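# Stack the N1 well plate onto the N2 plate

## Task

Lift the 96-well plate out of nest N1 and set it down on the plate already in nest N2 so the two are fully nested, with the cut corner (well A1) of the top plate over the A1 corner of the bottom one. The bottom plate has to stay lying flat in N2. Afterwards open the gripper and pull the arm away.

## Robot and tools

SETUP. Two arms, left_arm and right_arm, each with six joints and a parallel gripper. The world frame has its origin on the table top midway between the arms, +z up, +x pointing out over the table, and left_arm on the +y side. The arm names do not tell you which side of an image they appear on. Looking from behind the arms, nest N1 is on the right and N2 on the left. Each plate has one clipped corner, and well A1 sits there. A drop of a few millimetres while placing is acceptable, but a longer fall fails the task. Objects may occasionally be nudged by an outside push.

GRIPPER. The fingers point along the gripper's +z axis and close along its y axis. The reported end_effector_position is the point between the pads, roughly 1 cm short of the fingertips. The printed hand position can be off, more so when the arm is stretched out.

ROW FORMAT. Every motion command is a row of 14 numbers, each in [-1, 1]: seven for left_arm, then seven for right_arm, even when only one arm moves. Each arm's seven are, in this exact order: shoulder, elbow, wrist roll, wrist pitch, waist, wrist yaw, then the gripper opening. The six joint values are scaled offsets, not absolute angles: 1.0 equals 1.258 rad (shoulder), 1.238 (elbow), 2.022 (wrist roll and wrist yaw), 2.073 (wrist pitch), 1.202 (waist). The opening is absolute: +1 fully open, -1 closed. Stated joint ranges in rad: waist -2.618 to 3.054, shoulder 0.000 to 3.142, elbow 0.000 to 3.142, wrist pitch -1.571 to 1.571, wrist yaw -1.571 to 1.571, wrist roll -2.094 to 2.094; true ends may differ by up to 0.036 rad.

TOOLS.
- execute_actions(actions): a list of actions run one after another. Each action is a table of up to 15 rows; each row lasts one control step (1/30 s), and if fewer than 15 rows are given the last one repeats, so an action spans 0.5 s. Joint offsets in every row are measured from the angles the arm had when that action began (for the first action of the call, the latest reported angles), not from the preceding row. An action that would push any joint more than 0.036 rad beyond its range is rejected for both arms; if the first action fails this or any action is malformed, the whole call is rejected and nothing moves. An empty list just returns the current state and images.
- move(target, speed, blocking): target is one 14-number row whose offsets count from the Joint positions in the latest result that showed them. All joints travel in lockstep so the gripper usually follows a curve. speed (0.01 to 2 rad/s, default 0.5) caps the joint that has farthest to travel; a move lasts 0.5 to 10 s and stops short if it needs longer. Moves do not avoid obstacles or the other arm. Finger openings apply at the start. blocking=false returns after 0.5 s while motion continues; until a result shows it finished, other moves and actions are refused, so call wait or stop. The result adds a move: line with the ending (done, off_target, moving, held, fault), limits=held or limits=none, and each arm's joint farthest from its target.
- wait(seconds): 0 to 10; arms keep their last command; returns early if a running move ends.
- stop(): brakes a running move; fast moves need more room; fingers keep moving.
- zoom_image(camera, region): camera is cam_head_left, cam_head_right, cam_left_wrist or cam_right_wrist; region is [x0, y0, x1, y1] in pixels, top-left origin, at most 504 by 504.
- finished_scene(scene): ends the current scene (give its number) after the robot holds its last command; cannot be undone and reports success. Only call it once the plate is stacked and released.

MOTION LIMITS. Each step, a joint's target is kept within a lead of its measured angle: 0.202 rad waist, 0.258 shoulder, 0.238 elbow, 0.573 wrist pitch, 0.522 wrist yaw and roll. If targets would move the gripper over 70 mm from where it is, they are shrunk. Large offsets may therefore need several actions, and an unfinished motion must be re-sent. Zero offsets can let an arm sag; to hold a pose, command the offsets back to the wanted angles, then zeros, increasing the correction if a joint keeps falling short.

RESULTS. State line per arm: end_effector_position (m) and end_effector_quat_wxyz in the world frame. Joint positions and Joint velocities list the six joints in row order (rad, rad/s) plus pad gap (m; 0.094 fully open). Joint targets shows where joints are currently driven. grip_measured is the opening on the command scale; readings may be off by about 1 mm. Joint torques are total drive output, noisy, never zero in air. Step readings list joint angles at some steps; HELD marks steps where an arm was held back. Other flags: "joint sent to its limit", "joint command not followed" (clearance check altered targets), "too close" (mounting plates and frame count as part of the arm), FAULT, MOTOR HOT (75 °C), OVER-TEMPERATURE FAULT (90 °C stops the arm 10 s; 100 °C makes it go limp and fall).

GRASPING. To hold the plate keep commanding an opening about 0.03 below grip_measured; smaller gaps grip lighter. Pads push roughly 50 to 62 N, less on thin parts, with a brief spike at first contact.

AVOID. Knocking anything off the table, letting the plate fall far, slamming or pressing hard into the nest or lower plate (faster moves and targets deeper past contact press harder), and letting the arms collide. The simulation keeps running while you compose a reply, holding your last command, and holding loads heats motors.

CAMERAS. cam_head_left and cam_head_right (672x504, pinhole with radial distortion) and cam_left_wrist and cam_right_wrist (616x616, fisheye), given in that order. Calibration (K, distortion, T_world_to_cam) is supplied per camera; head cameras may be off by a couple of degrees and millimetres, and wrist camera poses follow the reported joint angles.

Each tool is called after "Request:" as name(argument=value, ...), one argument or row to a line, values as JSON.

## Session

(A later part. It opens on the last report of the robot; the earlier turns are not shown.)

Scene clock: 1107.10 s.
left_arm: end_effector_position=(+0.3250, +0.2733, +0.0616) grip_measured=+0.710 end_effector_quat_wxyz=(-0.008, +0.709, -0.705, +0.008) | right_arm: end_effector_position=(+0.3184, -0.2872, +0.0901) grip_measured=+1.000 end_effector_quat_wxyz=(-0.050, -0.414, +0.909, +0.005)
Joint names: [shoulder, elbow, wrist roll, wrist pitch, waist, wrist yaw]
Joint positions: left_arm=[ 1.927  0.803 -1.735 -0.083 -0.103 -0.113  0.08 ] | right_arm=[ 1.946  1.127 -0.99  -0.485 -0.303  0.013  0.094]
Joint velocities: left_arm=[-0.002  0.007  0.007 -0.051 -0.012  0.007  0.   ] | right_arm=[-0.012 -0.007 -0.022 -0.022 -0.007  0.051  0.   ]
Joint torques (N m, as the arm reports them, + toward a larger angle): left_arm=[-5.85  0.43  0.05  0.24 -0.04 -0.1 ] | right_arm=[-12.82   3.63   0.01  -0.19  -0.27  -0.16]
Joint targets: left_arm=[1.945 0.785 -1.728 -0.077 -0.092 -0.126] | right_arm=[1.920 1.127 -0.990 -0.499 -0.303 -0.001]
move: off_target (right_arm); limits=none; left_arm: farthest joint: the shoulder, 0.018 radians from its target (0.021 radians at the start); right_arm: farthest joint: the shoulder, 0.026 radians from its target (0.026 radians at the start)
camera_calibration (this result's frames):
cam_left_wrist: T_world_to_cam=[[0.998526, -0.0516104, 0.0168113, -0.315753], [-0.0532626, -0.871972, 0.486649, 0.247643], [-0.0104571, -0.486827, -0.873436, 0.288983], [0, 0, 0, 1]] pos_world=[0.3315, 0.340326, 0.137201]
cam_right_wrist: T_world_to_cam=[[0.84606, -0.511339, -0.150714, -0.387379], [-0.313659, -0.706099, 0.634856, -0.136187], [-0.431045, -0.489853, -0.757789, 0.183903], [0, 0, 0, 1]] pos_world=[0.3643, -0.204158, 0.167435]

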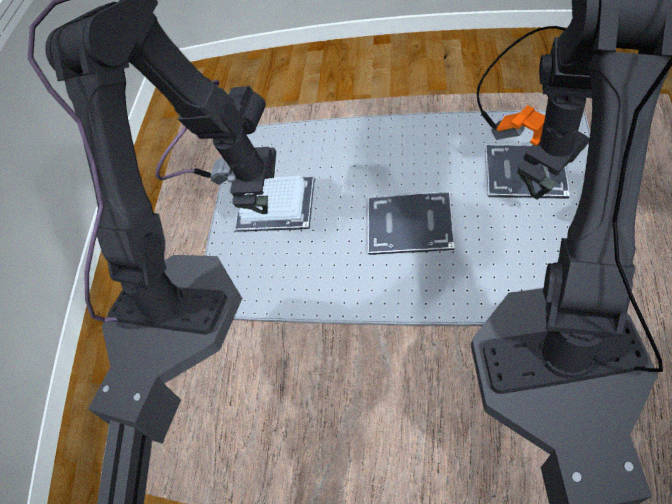

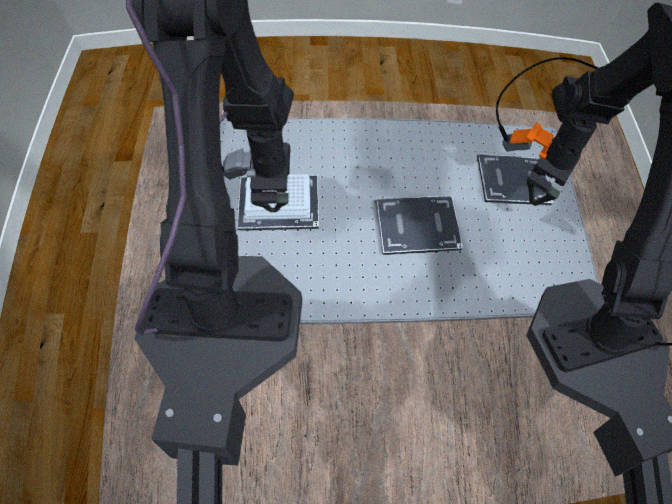

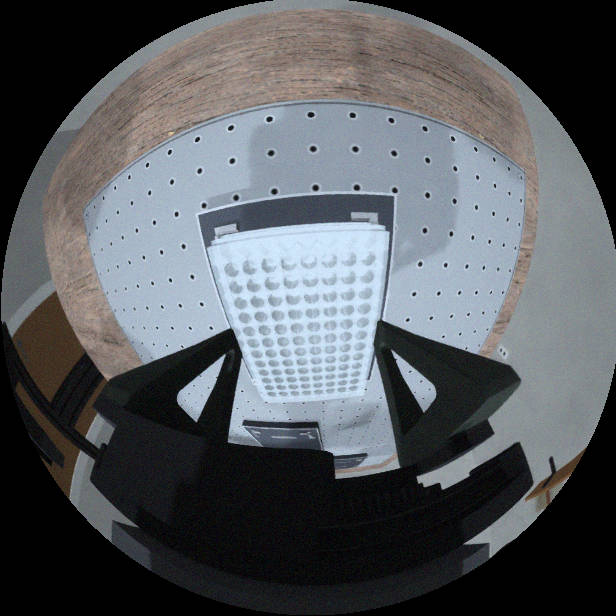

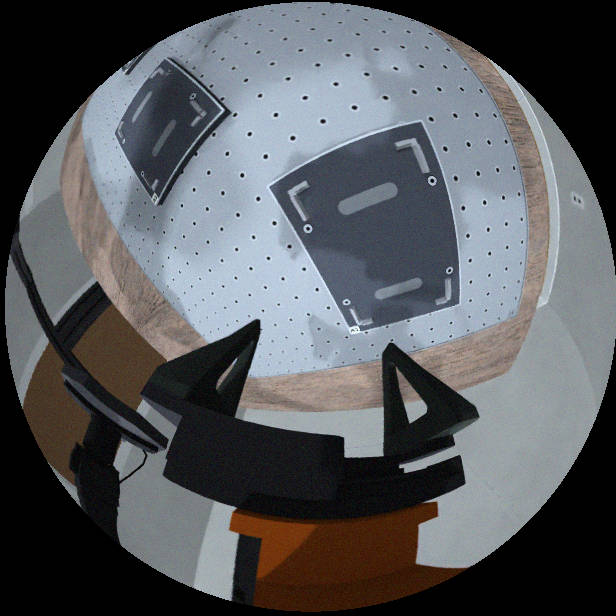

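Request:
move(
  target=[0.0103,-0.0145,0.0035,-0.0096,0.0092,-0.0089,0.68,-0.0207,0,0,-0.0068,0,-0.0069,1.0],
  speed=0.02,
)

Scene clock: 1156.83 s.
left_arm: end_effector_position=(+0.3248, +0.2734, +0.0616) grip_measured=+0.710 end_effector_quat_wxyz=(-0.008, +0.709, -0.705, +0.007) | right_arm: end_effector_position=(+0.3184, -0.2872, +0.0901) grip_measured=+1.000 end_effector_quat_wxyz=(-0.050, -0.414, +0.909, +0.005)
Joint names: [shoulder, elbow, wrist roll, wrist pitch, waist, wrist yaw]
Joint positions: left_arm=[ 1.927  0.803 -1.735 -0.084 -0.103 -0.113  0.08 ] | right_arm=[ 1.946  1.127 -0.99  -0.485 -0.303  0.013  0.094]
Joint velocities: left_arm=[-0.032 -0.007 -0.037  0.022 -0.002 -0.022  0.   ] | right_arm=[-0.002  0.007 -0.007 -0.051  0.007 -0.022  0.   ]
Joint torques (N m, as the arm reports them, + toward a larger angle): left_arm=[-6.19  0.43  0.06  0.   -0.04 -0.15] | right_arm=[-12.83   3.64   0.02  -0.2   -0.27  -0.16]
Joint targets: left_arm=[1.940 0.785 -1.728 -0.104 -0.092 -0.131] | right_arm=[1.920 1.127 -0.990 -0.499 -0.303 -0.001]
move: off_target (right_arm); limits=none; left_arm: farthest joint: the wrist pitch, 0.019 radians from its target (0.020 radians at the start); right_arm: farthest joint: the shoulder, 0.026 radians from its target (0.026 radians at the start)
camera_calibration (this result's frames):
cam_left_wrist: T_world_to_cam=[[0.998533, -0.0516938, 0.0160976, -0.315508], [-0.0529931, -0.87221, 0.486252, 0.247722], [-0.0110957, -0.486392, -0.87367, 0.289128], [0, 0, 0, 1]] pos_world=[0.331381, 0.340385, 0.137226]
cam_right_wrist: T_world_to_cam=[[0.84606, -0.511339, -0.150714, -0.387379], [-0.313659, -0.706099, 0.634856, -0.136187], [-0.431045, -0.489853, -0.757789, 0.183903], [0, 0, 0, 1]] pos_world=[0.3643, -0.204158, 0.167435]

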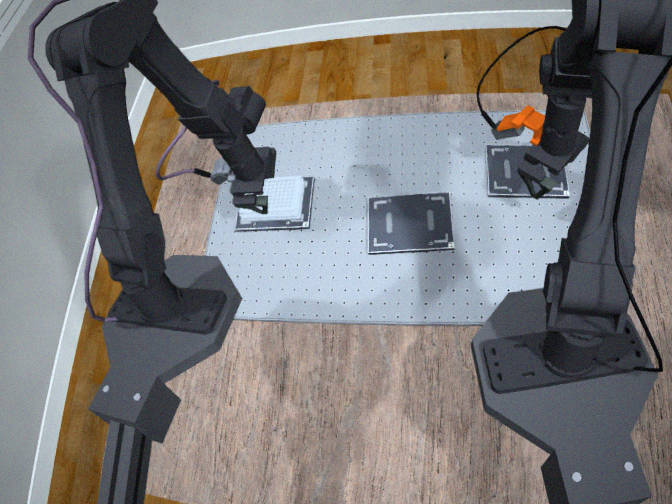

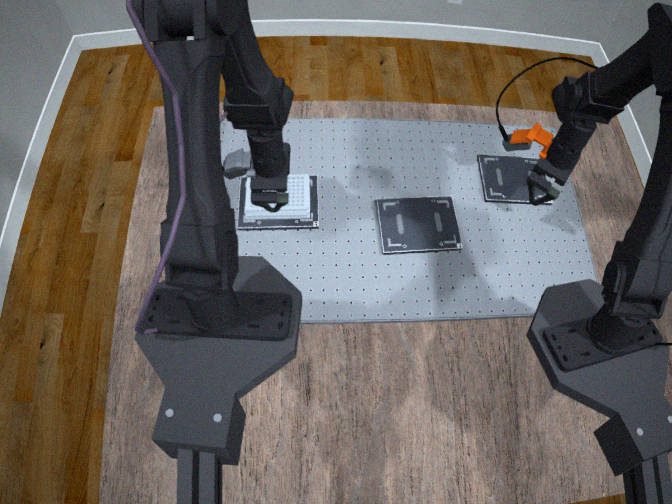

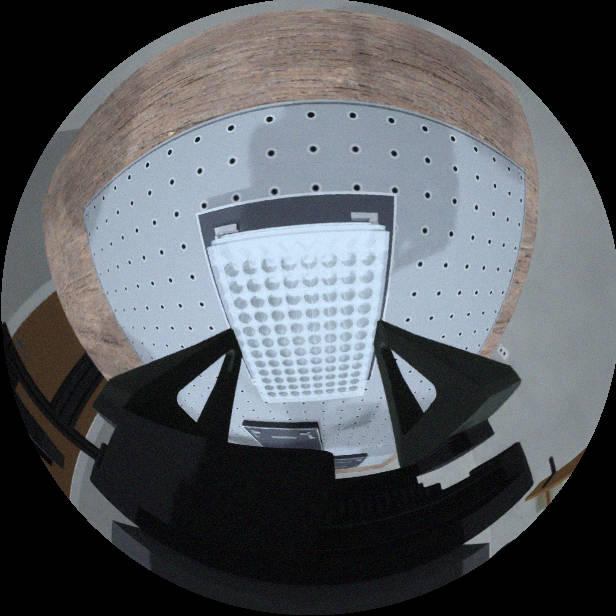

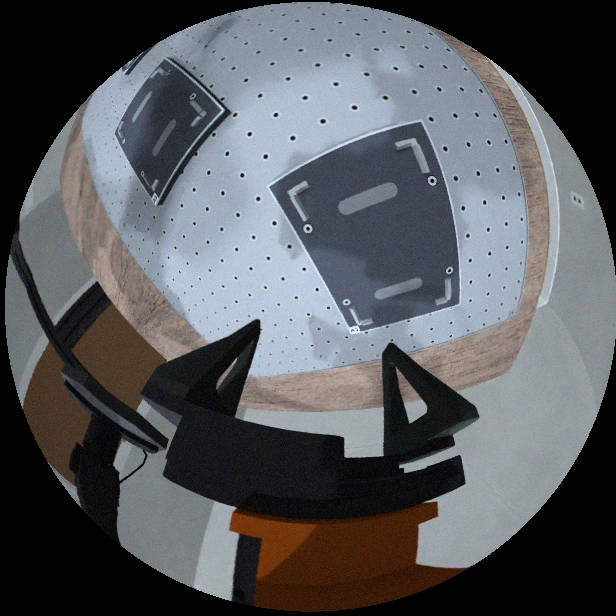

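Request:
move(
  target=[-0.0238,-0.0145,0.0035,-0.0116,0.0067,-0.0084,0.68,-0.0207,0,0,-0.0068,0,-0.0069,1.0],
  speed=0.04,
)

Scene clock: 1165.53 s.
left_arm: end_effector_position=(+0.3249, +0.2740, +0.0630) grip_measured=+0.710 end_effector_quat_wxyz=(-0.008, +0.709, -0.705, +0.006) | right_arm: end_effector_position=(+0.3184, -0.2872, +0.0901) grip_measured=+1.000 end_effector_quat_wxyz=(-0.050, -0.414, +0.909, +0.005)
Joint names: [shoulder, elbow, wrist roll, wrist pitch, waist, wrist yaw]
Joint positions: left_arm=[ 1.921  0.803 -1.735 -0.091 -0.103 -0.116  0.08 ] | right_arm=[ 1.946  1.127 -0.99  -0.485 -0.303  0.013  0.094]
Joint velocities: left_arm=[ 0.022  0.002 -0.051 -0.022  0.007 -0.037 -0.   ] | right_arm=[-0.007 -0.002 -0.037 -0.051 -0.032  0.081  0.   ]
Joint torques (N m, as the arm reports them, + toward a larger angle): left_arm=[-8.75  0.45  0.05 -0.03 -0.24 -0.09] | right_arm=[-12.82   3.64   0.01  -0.19  -0.28  -0.16]
Joint targets: left_arm=[1.897 0.785 -1.728 -0.108 -0.095 -0.130] | right_arm=[1.920 1.127 -0.990 -0.499 -0.303 -0.001]
move: off_target (left_arm, right_arm); limits=none; left_arm: farthest joint: the shoulder, 0.024 radians from its target (0.030 radians at the start); right_arm: farthest joint: the shoulder, 0.026 radians from its target (0.026 radians at the start)
camera_calibration (this result's frames):
cam_left_wrist: T_world_to_cam=[[0.998538, -0.0517678, 0.0155846, -0.315548], [-0.0528354, -0.873363, 0.484195, 0.247904], [-0.0114547, -0.48431, -0.874821, 0.290285], [0, 0, 0, 1]] pos_world=[0.331509, 0.340764, 0.138832]
cam_right_wrist: T_world_to_cam=[[0.84606, -0.511339, -0.150714, -0.387379], [-0.313659, -0.706099, 0.634856, -0.136187], [-0.431045, -0.489853, -0.757789, 0.183903], [0, 0, 0, 1]] pos_world=[0.3643, -0.204158, 0.167435]

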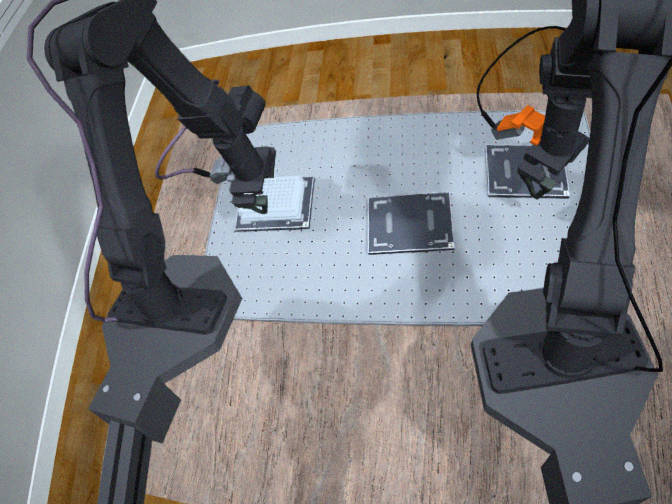

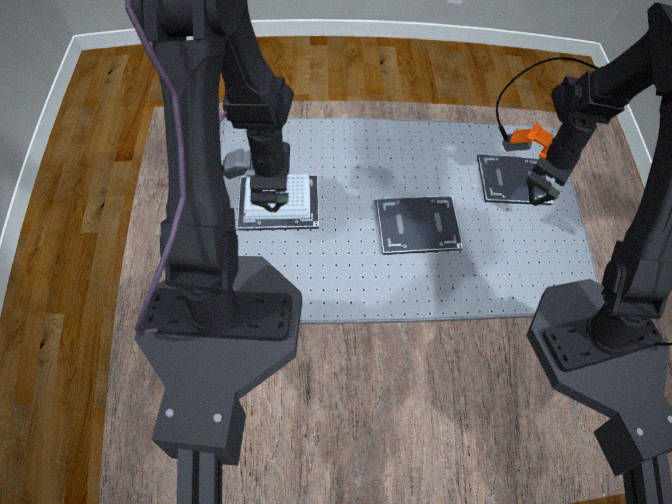

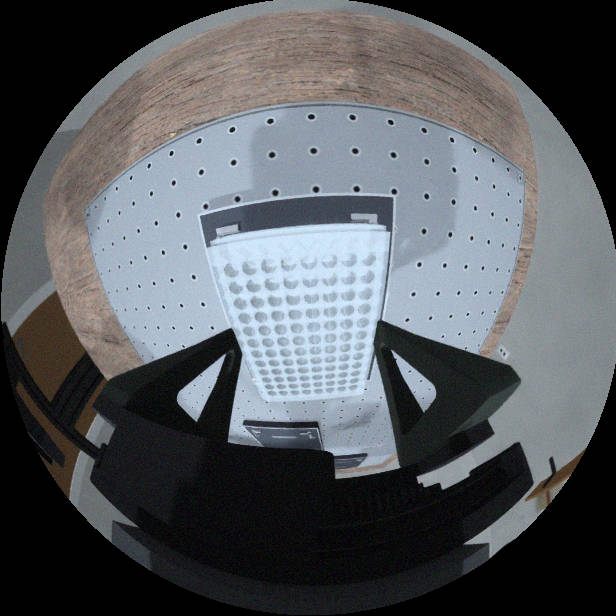

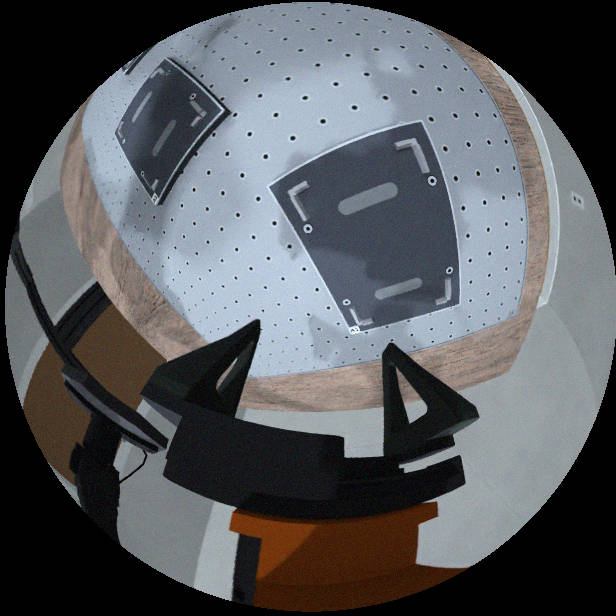

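Request:
move(
  target=[-0.0191,-0.0145,0.0035,-0.0111,0.0067,-0.0069,0.68,-0.0207,0,0,-0.0068,0,-0.0069,1.0],
  speed=0.04,
)

Request:
zoom_image(
  camera="cam_left_wrist",
  region=[195, 205, 265, 265],
)

Request:
zoom_image(
  camera="cam_left_wrist",
  region=[335, 195, 405, 255],
)

Scene clock: 1169.80 s.
left_arm: end_effector_position=(+0.3240, +0.2741, +0.0630) grip_measured=+0.710 end_effector_quat_wxyz=(-0.007, +0.709, -0.705, +0.005) | right_arm: end_effector_position=(+0.3184, -0.2872, +0.0901) grip_measured=+1.000 end_effector_quat_wxyz=(-0.050, -0.414, +0.909, +0.005)
Joint names: [shoulder, elbow, wrist roll, wrist pitch, waist, wrist yaw]
Joint positions: left_arm=[ 1.921  0.803 -1.735 -0.094 -0.103 -0.116  0.08 ] | right_arm=[ 1.946  1.127 -0.99  -0.485 -0.303  0.013  0.094]
Joint velocities: left_arm=[-0.007  0.002  0.037  0.037  0.007 -0.007  0.   ] | right_arm=[ 0.012 -0.002  0.051  0.051  0.012  0.022  0.   ]
Joint torques (N m, as the arm reports them, + toward a larger angle): left_arm=[-8.75  0.44  0.06  0.   -0.24 -0.12] | right_arm=[-12.82   3.63   0.01  -0.2   -0.26  -0.16]
Joint targets: left_arm=[1.897 0.785 -1.728 -0.114 -0.095 -0.129] | right_arm=[1.920 1.127 -0.990 -0.499 -0.303 -0.001]
move: off_target (left_arm, right_arm); limits=none; left_arm: farthest joint: the shoulder, 0.024 radians from its target (0.024 radians at the start); right_arm: farthest joint: the shoulder, 0.026 radians from its target (0.026 radians at the start)
camera_calibration (this result's frames):
cam_left_wrist: T_world_to_cam=[[0.998567, -0.0521928, 0.0118149, -0.314265], [-0.0513878, -0.873633, 0.483864, 0.247618], [-0.0149323, -0.483778, -0.875063, 0.291328], [0, 0, 0, 1]] pos_world=[0.330889, 0.340863, 0.13883]
cam_right_wrist: T_world_to_cam=[[0.84606, -0.511339, -0.150714, -0.387379], [-0.313659, -0.706099, 0.634856, -0.136187], [-0.431045, -0.489853, -0.757789, 0.183903], [0, 0, 0, 1]] pos_world=[0.3643, -0.204158, 0.167435]

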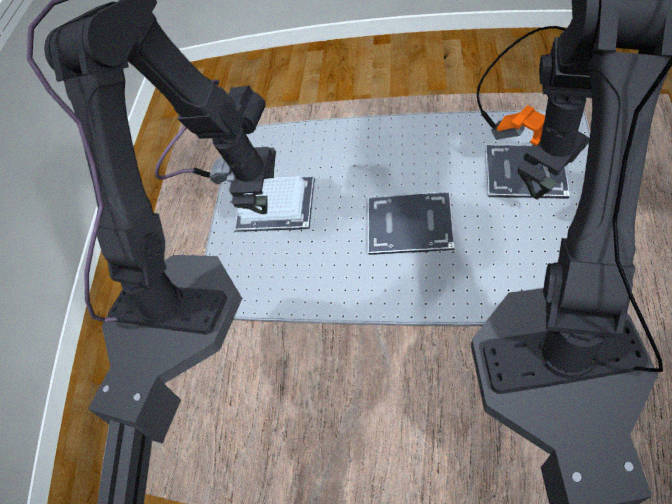

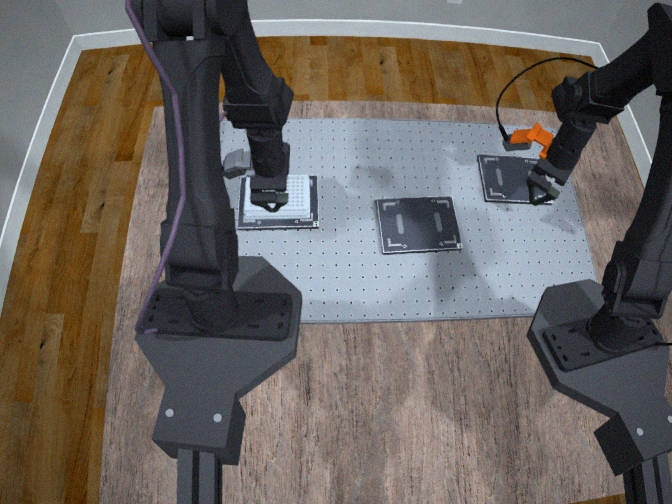

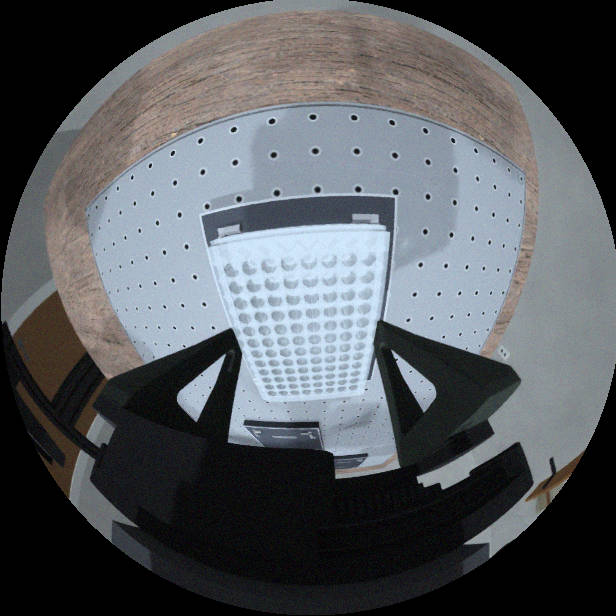

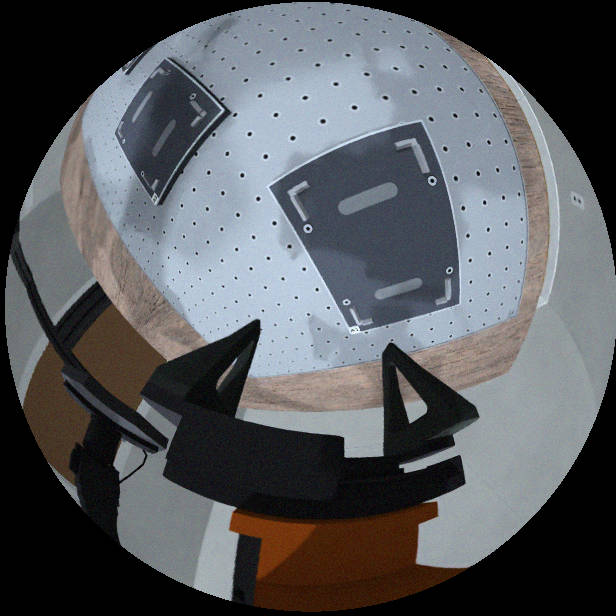

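Region (195, 205, 265, 265) of cam_left_wrist's 616x616 image, scaled by 7.200, with more detail than that image has; it fills the top 432 rows of this view, and the rest is white.

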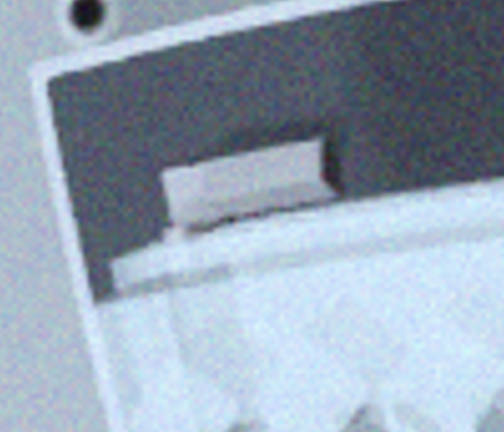

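Region (335, 195, 405, 255) of cam_left_wrist's 616x616 image, scaled by 7.200, with more detail than that image has; it fills the top 432 rows of this view, and the rest is white.

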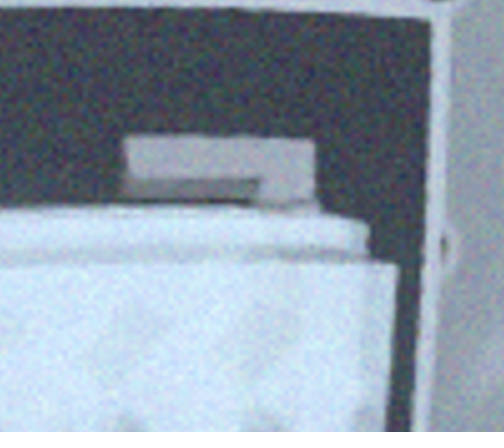

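Request:
move(
  target=[0.0079,-0.0145,0.0035,0.0014,0.0067,-0.0064,0.68,-0.0207,0,0,-0.0068,0,-0.0069,1.0],
  speed=0.03,
)

Scene clock: 1195.30 s.
left_arm: end_effector_position=(+0.3240, +0.2741, +0.0630) grip_measured=+0.710 end_effector_quat_wxyz=(-0.007, +0.709, -0.705, +0.005) | right_arm: end_effector_position=(+0.3184, -0.2872, +0.0901) grip_measured=+1.000 end_effector_quat_wxyz=(-0.050, -0.414, +0.909, +0.005)
Joint names: [shoulder, elbow, wrist roll, wrist pitch, waist, wrist yaw]
Joint positions: left_arm=[ 1.921  0.803 -1.735 -0.094 -0.103 -0.116  0.08 ] | right_arm=[ 1.946  1.127 -0.99  -0.485 -0.303  0.013  0.094]
Joint velocities: left_arm=[-0.007  0.007  0.066  0.037 -0.007  0.007  0.001] | right_arm=[-0.002  0.007 -0.037 -0.037 -0.022 -0.022  0.   ]
Joint torques (N m, as the arm reports them, + toward a larger angle): left_arm=[-6.38  0.45  0.06  0.2  -0.24 -0.11] | right_arm=[-12.86   3.64   0.01  -0.19  -0.27  -0.16]
Joint targets: left_arm=[1.931 0.785 -1.728 -0.092 -0.095 -0.129] | right_arm=[1.920 1.127 -0.990 -0.499 -0.303 -0.001]
move: off_target (right_arm); limits=none; left_arm: farthest joint: the elbow, 0.018 radians from its target (0.018 radians at the start); right_arm: farthest joint: the shoulder, 0.026 radians from its target (0.026 radians at the start)
camera_calibration (this result's frames):
cam_left_wrist: T_world_to_cam=[[0.998567, -0.0521928, 0.0118149, -0.314265], [-0.0513878, -0.873633, 0.483864, 0.247618], [-0.0149323, -0.483778, -0.875063, 0.291328], [0, 0, 0, 1]] pos_world=[0.330889, 0.340863, 0.13883]
cam_right_wrist: T_world_to_cam=[[0.84606, -0.511339, -0.150714, -0.387379], [-0.313659, -0.706099, 0.634856, -0.136187], [-0.431045, -0.489853, -0.757789, 0.183903], [0, 0, 0, 1]] pos_world=[0.3643, -0.204158, 0.167435]

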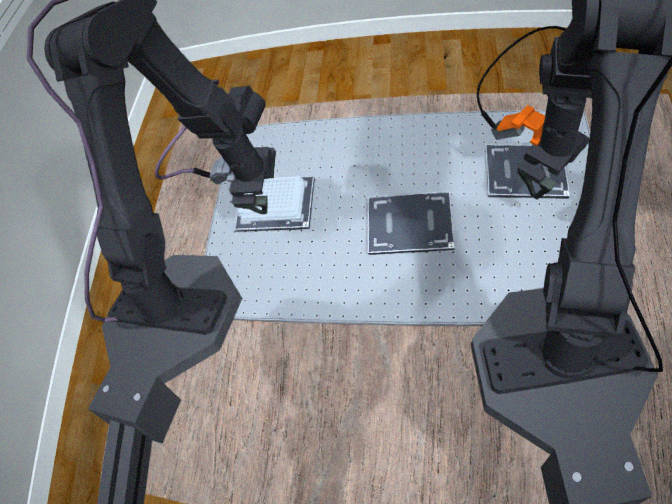

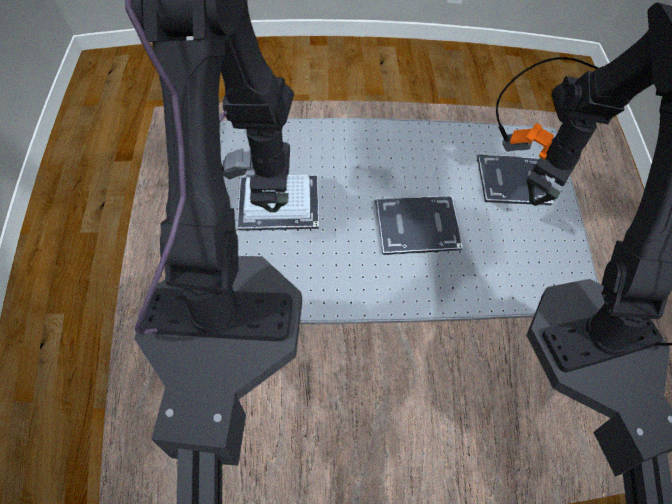

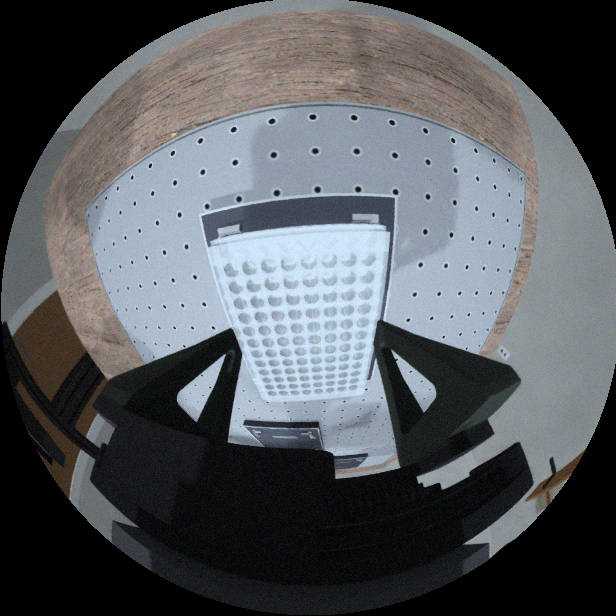

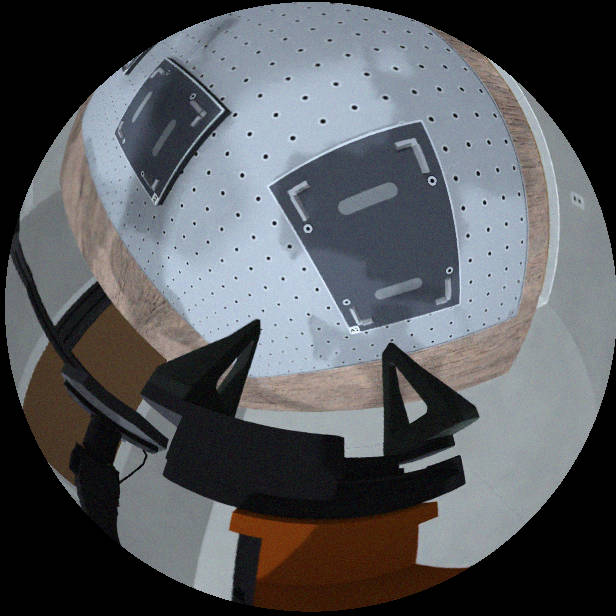

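Request:
execute_actions(
  actions=[
    [[0.0082,-0.0145,0.0035,0.0016,0.0067,-0.0064,0.68,-0.0207,0,0,-0.0068,0,-0.0069,1.0],[0.0085,-0.0145,0.0035,0.0017,0.0067,-0.0064,0.68,-0.0207,0,0,-0.0068,0,-0.0069,1.0],[0.0088,-0.0145,0.0035,0.0018,0.0067,-0.0064,0.68,-0.0207,0,0,-0.0068,0,-0.0069,1.0],[0.0091,-0.0145,0.0035,0.0019,0.0067,-0.0064,0.68,-0.0207,0,0,-0.0068,0,-0.0069,1.0],[0.0094,-0.0145,0.0035,0.0021,0.0067,-0.0064,0.68,-0.0207,0,0,-0.0068,0,-0.0069,1.0],[0.0097,-0.0145,0.0035,0.0022,0.0067,-0.0064,0.68,-0.0207,0,0,-0.0068,0,-0.0069,1.0],[0.01,-0.0145,0.0035,0.0023,0.0067,-0.0064,0.68,-0.0207,0,0,-0.0068,0,-0.0069,1.0],[0.0103,-0.0145,0.0035,0.0025,0.0067,-0.0064,0.68,-0.0207,0,0,-0.0068,0,-0.0069,1.0],[0.0106,-0.0145,0.0035,0.0026,0.0067,-0.0064,0.68,-0.0207,0,0,-0.0068,0,-0.0069,1.0],[0.011,-0.0145,0.0035,0.0028,0.0067,-0.0064,0.68,-0.0207,0,0,-0.0068,0,-0.0069,1.0]],
  ],
)

Request:
wait(
  seconds=0.3,
)

Scene clock: 1205.37 s.
left_arm: end_effector_position=(+0.3243, +0.2741, +0.0630) grip_measured=+0.710 end_effector_quat_wxyz=(-0.008, +0.709, -0.705, +0.005) | right_arm: end_effector_position=(+0.3184, -0.2872, +0.0901) grip_measured=+1.000 end_effector_quat_wxyz=(-0.050, -0.414, +0.909, +0.005)
Joint names: [shoulder, elbow, wrist roll, wrist pitch, waist, wrist yaw]
Joint positions: left_arm=[ 1.921  0.803 -1.735 -0.093 -0.103 -0.116  0.08 ] | right_arm=[ 1.946  1.127 -0.99  -0.485 -0.303  0.013  0.094]
Joint velocities: left_arm=[-0.017  0.017 -0.022 -0.037 -0.007  0.007  0.   ] | right_arm=[-0.017 -0.017 -0.007  0.051  0.002  0.007  0.   ]
Joint torques (N m, as the arm reports them, + toward a larger angle): left_arm=[-6.11  0.45  0.05  0.22 -0.23 -0.11] | right_arm=[-12.82   3.63   0.01  -0.2   -0.24  -0.17]
Joint targets: left_arm=[1.935 0.785 -1.728 -0.088 -0.095 -0.129] | right_arm=[1.920 1.127 -0.990 -0.499 -0.303 -0.001]
Step readings (joint positions):
0: left_arm=[1.921 0.803 -1.735 -0.094 -0.103 -0.116] | right_arm=[1.946 1.127 -0.990 -0.485 -0.303 0.013]
1: left_arm=[1.921 0.803 -1.735 -0.094 -0.103 -0.116] | right_arm=[1.946 1.127 -0.990 -0.485 -0.303 0.013]
2: left_arm=[1.921 0.803 -1.735 -0.094 -0.103 -0.116] | right_arm=[1.946 1.127 -0.990 -0.485 -0.303 0.013]
4: left_arm=[1.921 0.803 -1.735 -0.094 -0.103 -0.116] | right_arm=[1.946 1.127 -0.990 -0.485 -0.303 0.013]
8: left_arm=[1.921 0.803 -1.735 -0.094 -0.103 -0.116] | right_arm=[1.946 1.127 -0.990 -0.485 -0.303 0.013]
15: Joint positions above
camera_calibration (this result's frames):
cam_left_wrist: T_world_to_cam=[[0.99856, -0.0520656, 0.0129459, -0.31465], [-0.051822, -0.873552, 0.483964, 0.247704], [-0.013889, -0.483938, -0.874992, 0.291016], [0, 0, 0, 1]] pos_world=[0.331075, 0.340833, 0.13883]
cam_right_wrist: T_world_to_cam=[[0.84606, -0.511339, -0.150714, -0.387379], [-0.313659, -0.706099, 0.634856, -0.136187], [-0.431045, -0.489853, -0.757789, 0.183903], [0, 0, 0, 1]] pos_world=[0.3643, -0.204158, 0.167435]

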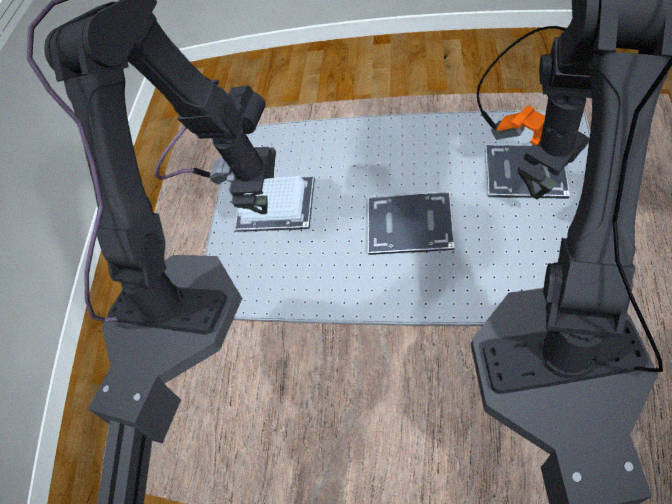

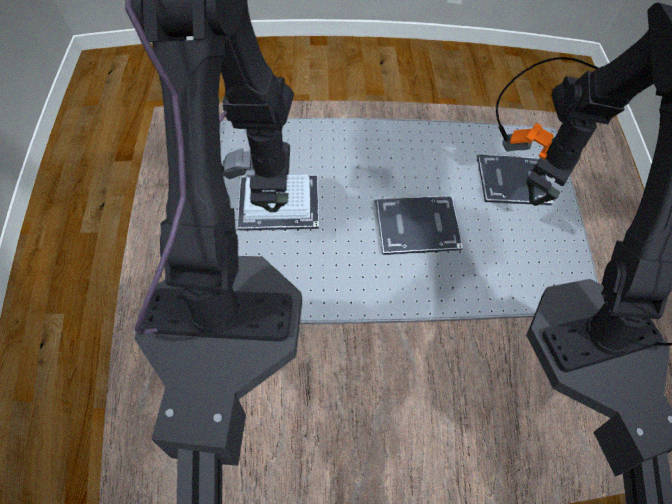

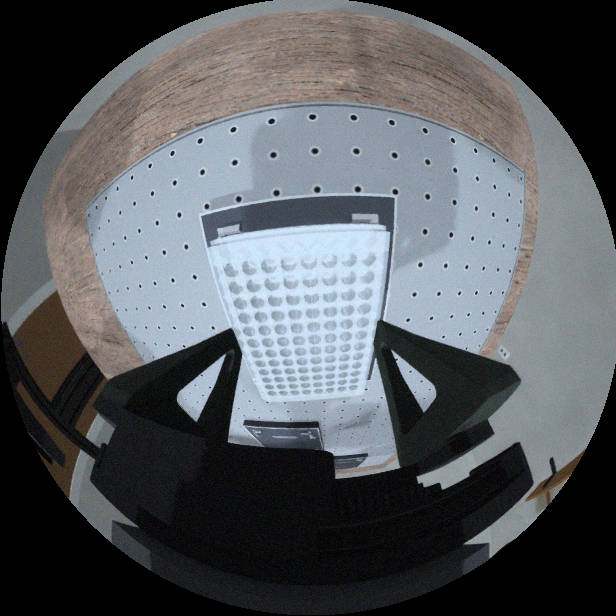

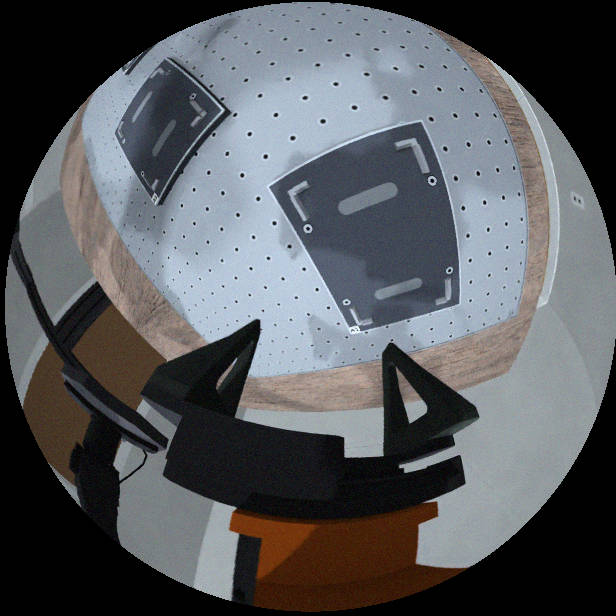

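Scene clock: 1205.67 s.
left_arm: end_effector_position=(+0.3243, +0.2741, +0.0630) grip_measured=+0.710 end_effector_quat_wxyz=(-0.008, +0.709, -0.705, +0.005) | right_arm: end_effector_position=(+0.3184, -0.2872, +0.0901) grip_measured=+1.000 end_effector_quat_wxyz=(-0.050, -0.414, +0.909, +0.005)
Joint names: [shoulder, elbow, wrist roll, wrist pitch, waist, wrist yaw]
Joint positions: left_arm=[ 1.921  0.803 -1.735 -0.093 -0.103 -0.116  0.08 ] | right_arm=[ 1.946  1.127 -0.99  -0.485 -0.303  0.013  0.094]
Joint velocities: left_arm=[ 0.012  0.022  0.007 -0.022  0.007  0.066 -0.001] | right_arm=[ 0.007 -0.012 -0.037 -0.022 -0.007 -0.037  0.   ]
Joint torques (N m, as the arm reports them, + toward a larger angle): left_arm=[-6.11  0.44  0.05  0.22 -0.23 -0.11] | right_arm=[-12.81   3.63   0.01  -0.2   -0.26  -0.16]
Joint targets: left_arm=[1.935 0.785 -1.728 -0.089 -0.095 -0.129] | right_arm=[1.920 1.127 -0.990 -0.499 -0.303 -0.001]
wait: 0.30 s; at rest by 0.17 s
camera_calibration (this result's frames):
cam_left_wrist: T_world_to_cam=[[0.99856, -0.0520656, 0.0129459, -0.31465], [-0.051822, -0.873552, 0.483964, 0.247704], [-0.013889, -0.483938, -0.874992, 0.291016], [0, 0, 0, 1]] pos_world=[0.331075, 0.340833, 0.13883]
cam_right_wrist: T_world_to_cam=[[0.84606, -0.511339, -0.150714, -0.387379], [-0.313659, -0.706099, 0.634856, -0.136187], [-0.431045, -0.489853, -0.757789, 0.183903], [0, 0, 0, 1]] pos_world=[0.3643, -0.204158, 0.167435]

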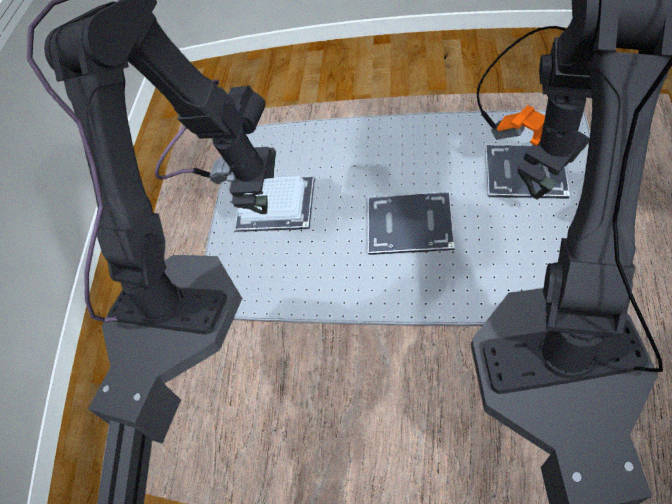

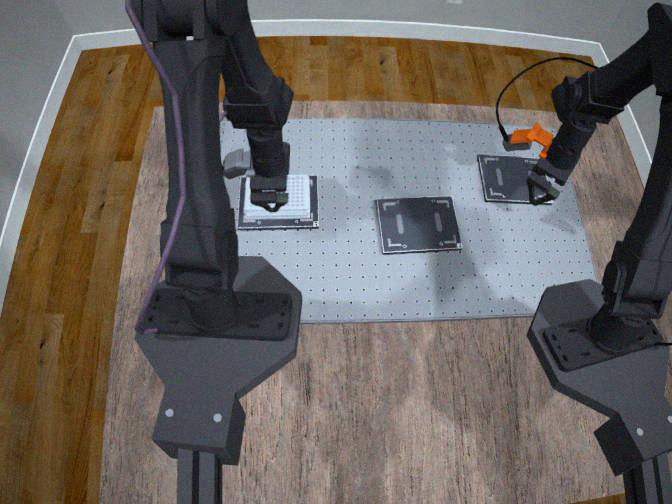

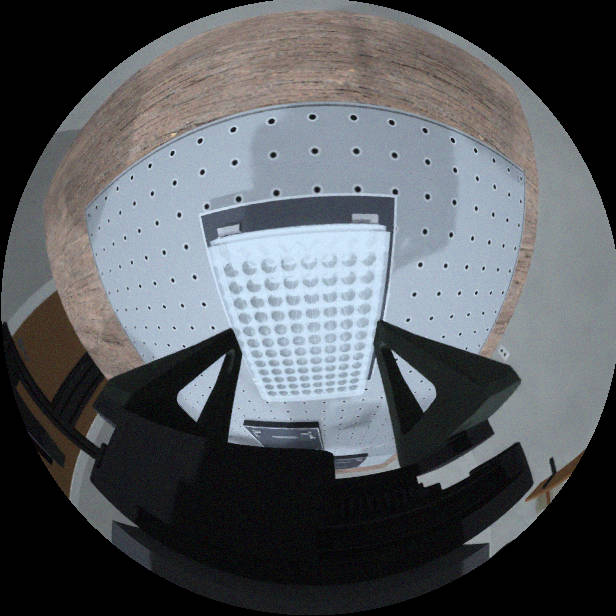

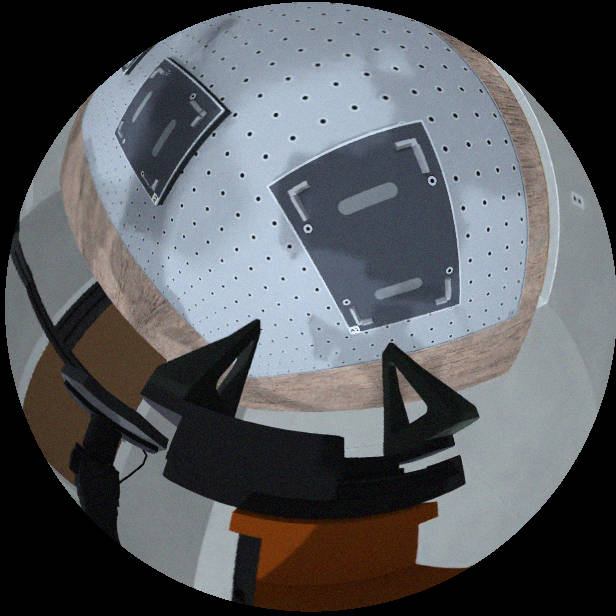

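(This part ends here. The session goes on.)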